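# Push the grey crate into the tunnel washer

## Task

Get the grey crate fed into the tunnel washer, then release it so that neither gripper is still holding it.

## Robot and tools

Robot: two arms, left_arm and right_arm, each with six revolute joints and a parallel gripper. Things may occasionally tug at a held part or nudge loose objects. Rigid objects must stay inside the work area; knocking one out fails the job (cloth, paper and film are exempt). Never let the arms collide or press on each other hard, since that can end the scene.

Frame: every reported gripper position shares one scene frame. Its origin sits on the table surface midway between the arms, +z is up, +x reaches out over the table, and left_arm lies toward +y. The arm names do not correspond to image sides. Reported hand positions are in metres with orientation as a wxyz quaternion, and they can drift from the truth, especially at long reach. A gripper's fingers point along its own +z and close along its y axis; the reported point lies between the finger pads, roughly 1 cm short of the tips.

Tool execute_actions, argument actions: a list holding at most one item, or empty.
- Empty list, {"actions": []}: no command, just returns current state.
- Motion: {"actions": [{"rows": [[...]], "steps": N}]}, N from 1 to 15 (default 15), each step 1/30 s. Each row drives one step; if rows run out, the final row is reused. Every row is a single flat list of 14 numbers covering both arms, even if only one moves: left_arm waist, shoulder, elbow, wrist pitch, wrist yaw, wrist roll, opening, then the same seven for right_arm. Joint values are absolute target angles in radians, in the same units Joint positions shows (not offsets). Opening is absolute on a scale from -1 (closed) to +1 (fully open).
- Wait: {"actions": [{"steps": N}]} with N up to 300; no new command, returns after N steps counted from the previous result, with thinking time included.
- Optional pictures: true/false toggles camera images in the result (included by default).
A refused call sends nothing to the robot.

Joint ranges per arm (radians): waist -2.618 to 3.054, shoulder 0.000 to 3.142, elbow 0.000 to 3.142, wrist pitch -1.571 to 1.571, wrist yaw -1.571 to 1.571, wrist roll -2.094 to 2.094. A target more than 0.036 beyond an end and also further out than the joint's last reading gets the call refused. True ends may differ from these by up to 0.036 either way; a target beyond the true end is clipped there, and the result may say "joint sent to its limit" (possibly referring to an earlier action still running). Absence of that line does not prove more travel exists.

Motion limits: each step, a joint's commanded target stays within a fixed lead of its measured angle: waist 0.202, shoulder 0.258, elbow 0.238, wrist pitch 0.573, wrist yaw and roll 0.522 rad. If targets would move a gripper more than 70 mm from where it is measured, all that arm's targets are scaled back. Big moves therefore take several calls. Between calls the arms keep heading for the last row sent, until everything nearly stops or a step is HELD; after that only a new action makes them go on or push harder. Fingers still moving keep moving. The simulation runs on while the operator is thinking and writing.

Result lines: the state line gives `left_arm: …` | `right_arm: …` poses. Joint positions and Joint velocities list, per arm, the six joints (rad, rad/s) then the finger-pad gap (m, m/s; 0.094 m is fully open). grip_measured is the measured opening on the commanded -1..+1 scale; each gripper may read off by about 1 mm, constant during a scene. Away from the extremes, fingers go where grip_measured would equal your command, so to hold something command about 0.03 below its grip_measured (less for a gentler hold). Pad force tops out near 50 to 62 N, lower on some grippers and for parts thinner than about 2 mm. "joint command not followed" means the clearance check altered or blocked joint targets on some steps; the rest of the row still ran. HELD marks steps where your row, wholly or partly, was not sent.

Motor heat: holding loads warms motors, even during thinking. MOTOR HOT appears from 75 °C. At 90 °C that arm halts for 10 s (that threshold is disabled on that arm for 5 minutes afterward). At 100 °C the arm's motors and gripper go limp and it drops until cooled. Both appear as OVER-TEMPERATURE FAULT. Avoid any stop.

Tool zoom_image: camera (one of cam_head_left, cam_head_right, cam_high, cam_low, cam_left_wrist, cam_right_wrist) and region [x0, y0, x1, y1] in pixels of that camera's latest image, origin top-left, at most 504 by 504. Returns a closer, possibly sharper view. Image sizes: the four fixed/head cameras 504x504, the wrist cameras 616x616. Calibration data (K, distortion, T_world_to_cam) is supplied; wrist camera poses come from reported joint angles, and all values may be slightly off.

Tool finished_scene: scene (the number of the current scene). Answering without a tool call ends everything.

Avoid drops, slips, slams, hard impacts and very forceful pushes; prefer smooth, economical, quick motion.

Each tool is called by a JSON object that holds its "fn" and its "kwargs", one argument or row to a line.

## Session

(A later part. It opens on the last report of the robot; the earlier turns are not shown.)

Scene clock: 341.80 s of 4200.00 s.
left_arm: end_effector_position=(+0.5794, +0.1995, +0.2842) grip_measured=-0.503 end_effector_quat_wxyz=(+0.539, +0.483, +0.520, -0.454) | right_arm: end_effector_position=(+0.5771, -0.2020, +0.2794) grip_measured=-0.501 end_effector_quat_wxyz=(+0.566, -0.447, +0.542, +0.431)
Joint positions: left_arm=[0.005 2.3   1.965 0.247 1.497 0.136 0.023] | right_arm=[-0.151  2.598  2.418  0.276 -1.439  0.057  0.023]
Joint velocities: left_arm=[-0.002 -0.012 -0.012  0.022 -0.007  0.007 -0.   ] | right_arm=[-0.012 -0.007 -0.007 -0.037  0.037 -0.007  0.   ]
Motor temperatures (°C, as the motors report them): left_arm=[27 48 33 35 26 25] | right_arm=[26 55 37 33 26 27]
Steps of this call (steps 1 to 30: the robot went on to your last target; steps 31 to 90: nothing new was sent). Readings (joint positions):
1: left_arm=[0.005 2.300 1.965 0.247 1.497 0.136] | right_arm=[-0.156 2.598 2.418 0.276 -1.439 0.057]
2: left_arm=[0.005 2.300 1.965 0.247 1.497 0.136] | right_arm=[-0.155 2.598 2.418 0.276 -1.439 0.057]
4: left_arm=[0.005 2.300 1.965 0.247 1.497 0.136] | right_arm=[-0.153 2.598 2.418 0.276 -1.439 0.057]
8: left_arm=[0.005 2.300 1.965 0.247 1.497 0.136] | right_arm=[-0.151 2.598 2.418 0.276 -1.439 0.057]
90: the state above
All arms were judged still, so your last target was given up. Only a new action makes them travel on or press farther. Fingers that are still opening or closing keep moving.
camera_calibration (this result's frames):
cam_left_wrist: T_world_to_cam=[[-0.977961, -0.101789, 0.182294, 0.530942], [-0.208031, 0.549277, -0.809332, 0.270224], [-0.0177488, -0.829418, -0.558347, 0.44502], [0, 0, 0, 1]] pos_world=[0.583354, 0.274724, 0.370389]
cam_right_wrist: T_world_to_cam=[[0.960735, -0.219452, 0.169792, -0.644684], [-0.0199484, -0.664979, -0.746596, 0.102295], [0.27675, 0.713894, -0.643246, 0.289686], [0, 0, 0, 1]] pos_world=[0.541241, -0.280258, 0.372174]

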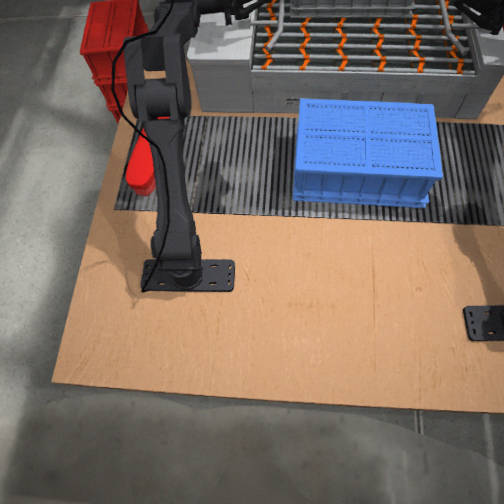

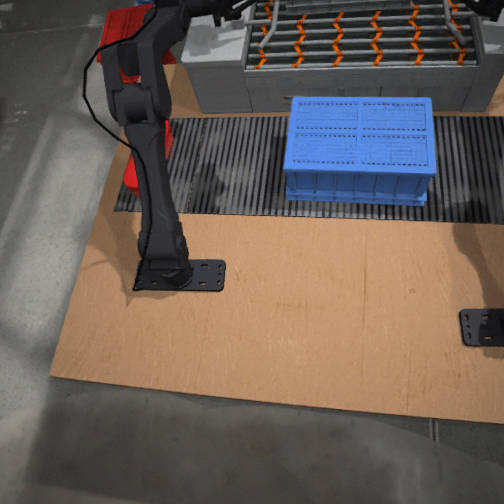

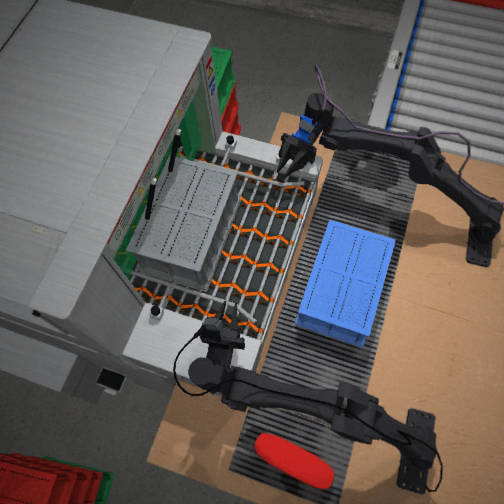

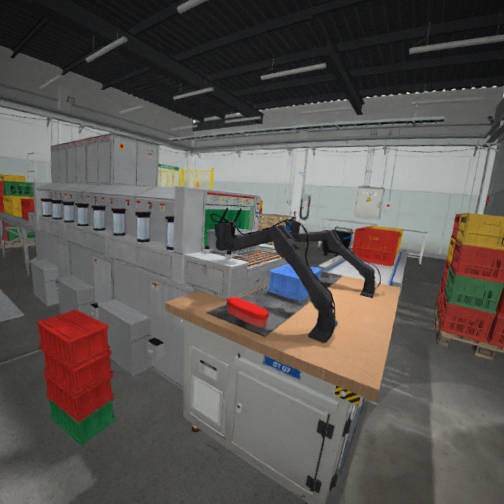

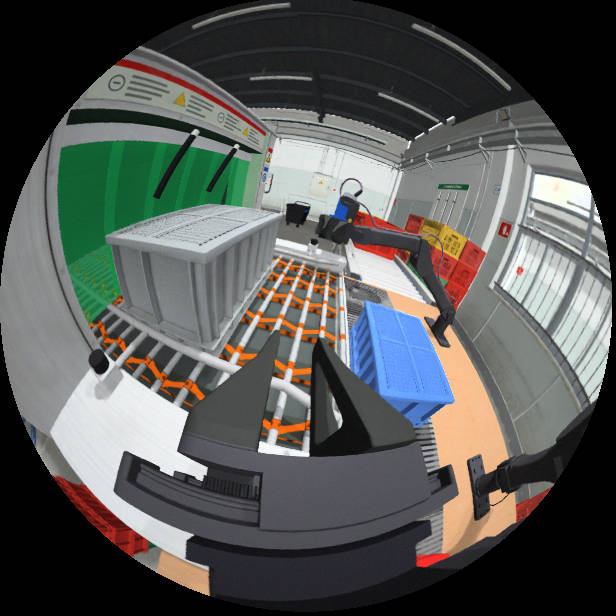

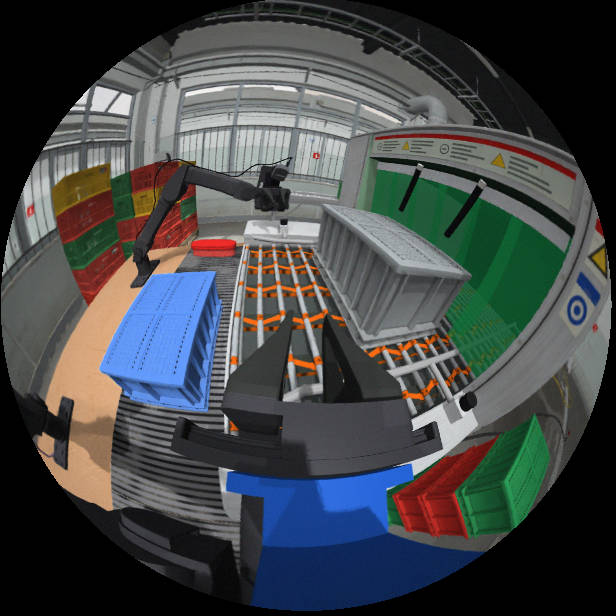

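The belt is carrying the crate in. Waiting for it to go fully inside.

{"fn": "execute_actions", "kwargs": {
  "actions": [
    {"steps": 180}
  ]
}}

Scene clock: 347.80 s of 4200.00 s.
left_arm: end_effector_position=(+0.5794, +0.1995, +0.2842) grip_measured=-0.503 end_effector_quat_wxyz=(+0.539, +0.483, +0.520, -0.454) | right_arm: end_effector_position=(+0.5771, -0.2020, +0.2795) grip_measured=-0.501 end_effector_quat_wxyz=(+0.566, -0.447, +0.542, +0.431)
Joint positions: left_arm=[0.005 2.3   1.965 0.247 1.497 0.136 0.023] | right_arm=[-0.151  2.598  2.418  0.276 -1.439  0.057  0.023]
Joint velocities: left_arm=[-0.007  0.002  0.002 -0.037 -0.066  0.022  0.   ] | right_arm=[ 0.017 -0.002 -0.012  0.037 -0.007 -0.022  0.   ]
Motor temperatures (°C, as the motors report them): left_arm=[27 48 33 35 26 25] | right_arm=[26 56 37 33 26 27]
Steps of this call (steps 1 to 180: nothing new was sent). Readings (joint positions):
1: left_arm=[0.005 2.300 1.965 0.247 1.497 0.136] | right_arm=[-0.151 2.598 2.418 0.276 -1.439 0.057]
2: left_arm=[0.005 2.300 1.965 0.247 1.497 0.136] | right_arm=[-0.151 2.598 2.418 0.276 -1.439 0.057]
4: left_arm=[0.005 2.300 1.965 0.247 1.497 0.136] | right_arm=[-0.151 2.598 2.418 0.276 -1.439 0.057]
8: left_arm=[0.005 2.300 1.965 0.247 1.497 0.136] | right_arm=[-0.151 2.598 2.418 0.276 -1.439 0.057]
180: the state above
camera_calibration (this result's frames):
cam_left_wrist: T_world_to_cam=[[-0.977961, -0.101789, 0.182294, 0.530942], [-0.208031, 0.549277, -0.809332, 0.270224], [-0.0177488, -0.829418, -0.558347, 0.44502], [0, 0, 0, 1]] pos_world=[0.583354, 0.274724, 0.370389]
cam_right_wrist: T_world_to_cam=[[0.96067, -0.219445, 0.170165, -0.644753], [-0.019665, -0.665007, -0.746578, 0.102148], [0.276994, 0.713869, -0.643168, 0.289542], [0, 0, 0, 1]] pos_world=[0.541202, -0.280254, 0.372199]

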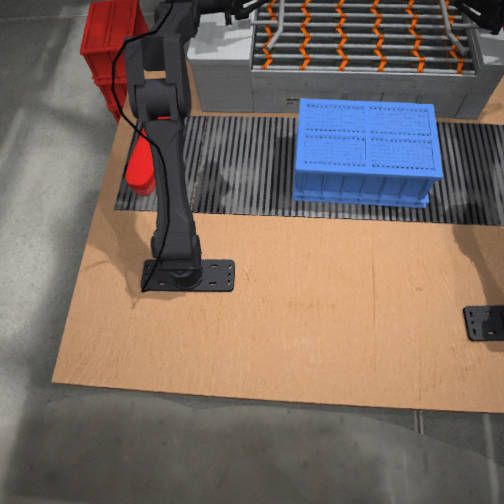

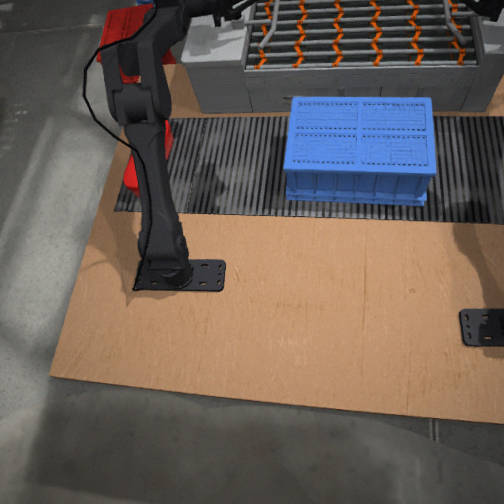

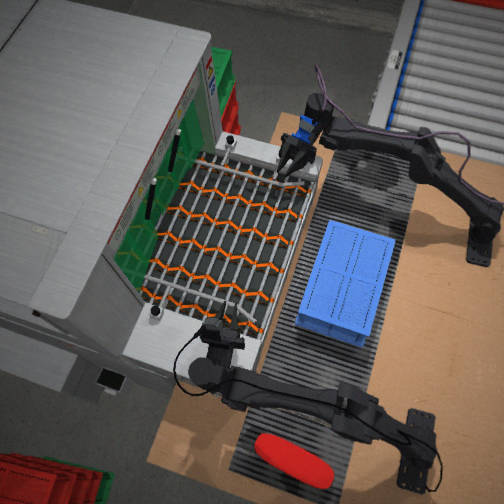

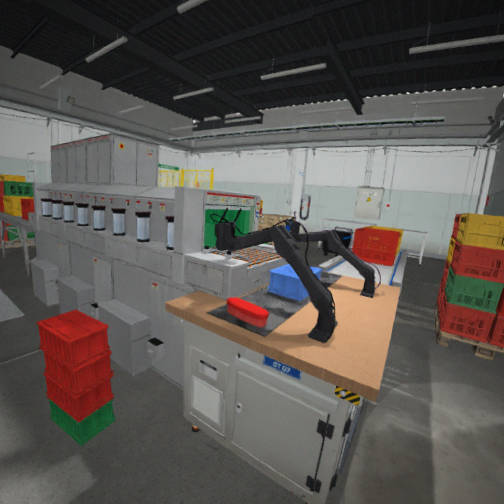

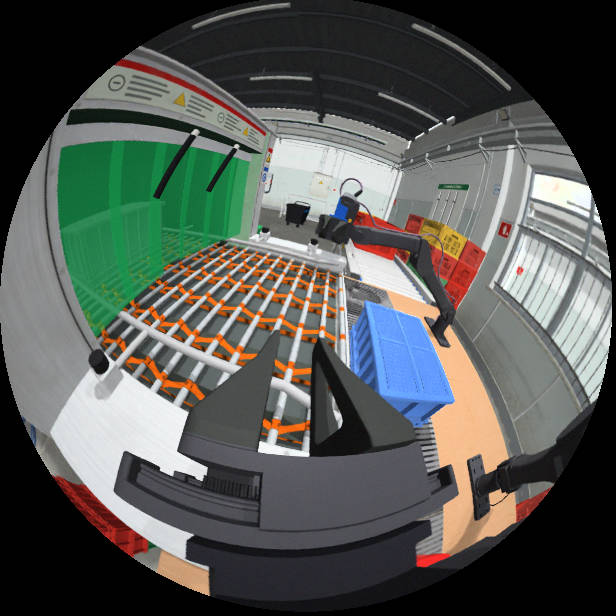

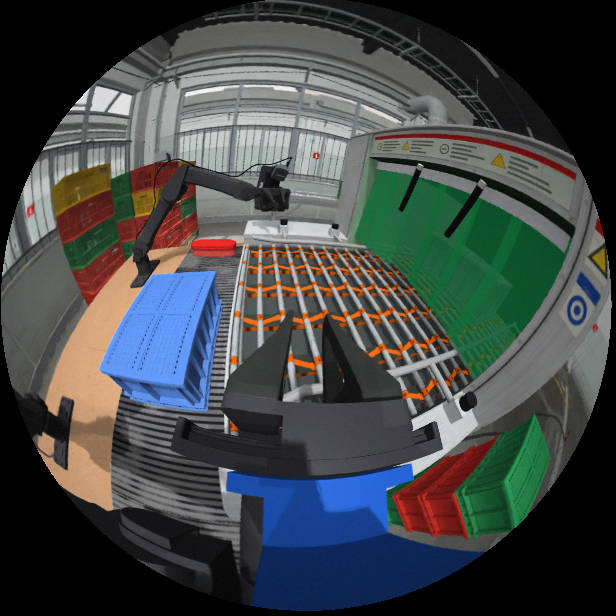

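{"fn": "execute_actions", "kwargs": {
  "actions": [
    {"steps": 75}
  ],
  "pictures": false
}}

{"fn": "finished_scene", "kwargs": {
  "scene": 2
}}

Scene clock: 350.30 s of 4200.00 s.
left_arm: end_effector_position=(+0.5794, +0.1995, +0.2842) grip_measured=-0.503 end_effector_quat_wxyz=(+0.539, +0.483, +0.520, -0.454) | right_arm: end_effector_position=(+0.5771, -0.2020, +0.2795) grip_measured=-0.501 end_effector_quat_wxyz=(+0.566, -0.447, +0.542, +0.431)
Joint positions: left_arm=[0.005 2.3   1.965 0.247 1.497 0.136 0.023] | right_arm=[-0.151  2.598  2.418  0.276 -1.439  0.057  0.023]
Joint velocities: left_arm=[-0.012 -0.012 -0.002 -0.022  0.022 -0.007  0.   ] | right_arm=[ 0.007 -0.002  0.002 -0.066 -0.051  0.007 -0.001]
Motor temperatures (°C, as the motors report them): left_arm=[27 48 33 35 26 25] | right_arm=[26 56 37 33 26 27]
Steps of this call (steps 1 to 75: nothing new was sent). Readings (joint positions):
1: left_arm=[0.005 2.300 1.965 0.247 1.497 0.136] | right_arm=[-0.151 2.598 2.418 0.276 -1.439 0.057]
2: left_arm=[0.005 2.300 1.965 0.247 1.497 0.136] | right_arm=[-0.151 2.598 2.418 0.276 -1.439 0.057]
4: left_arm=[0.005 2.300 1.965 0.247 1.497 0.136] | right_arm=[-0.151 2.598 2.418 0.276 -1.439 0.057]
8: left_arm=[0.005 2.300 1.965 0.247 1.497 0.136] | right_arm=[-0.151 2.598 2.418 0.276 -1.439 0.057]
75: the state above

The scene is finished: the task was done.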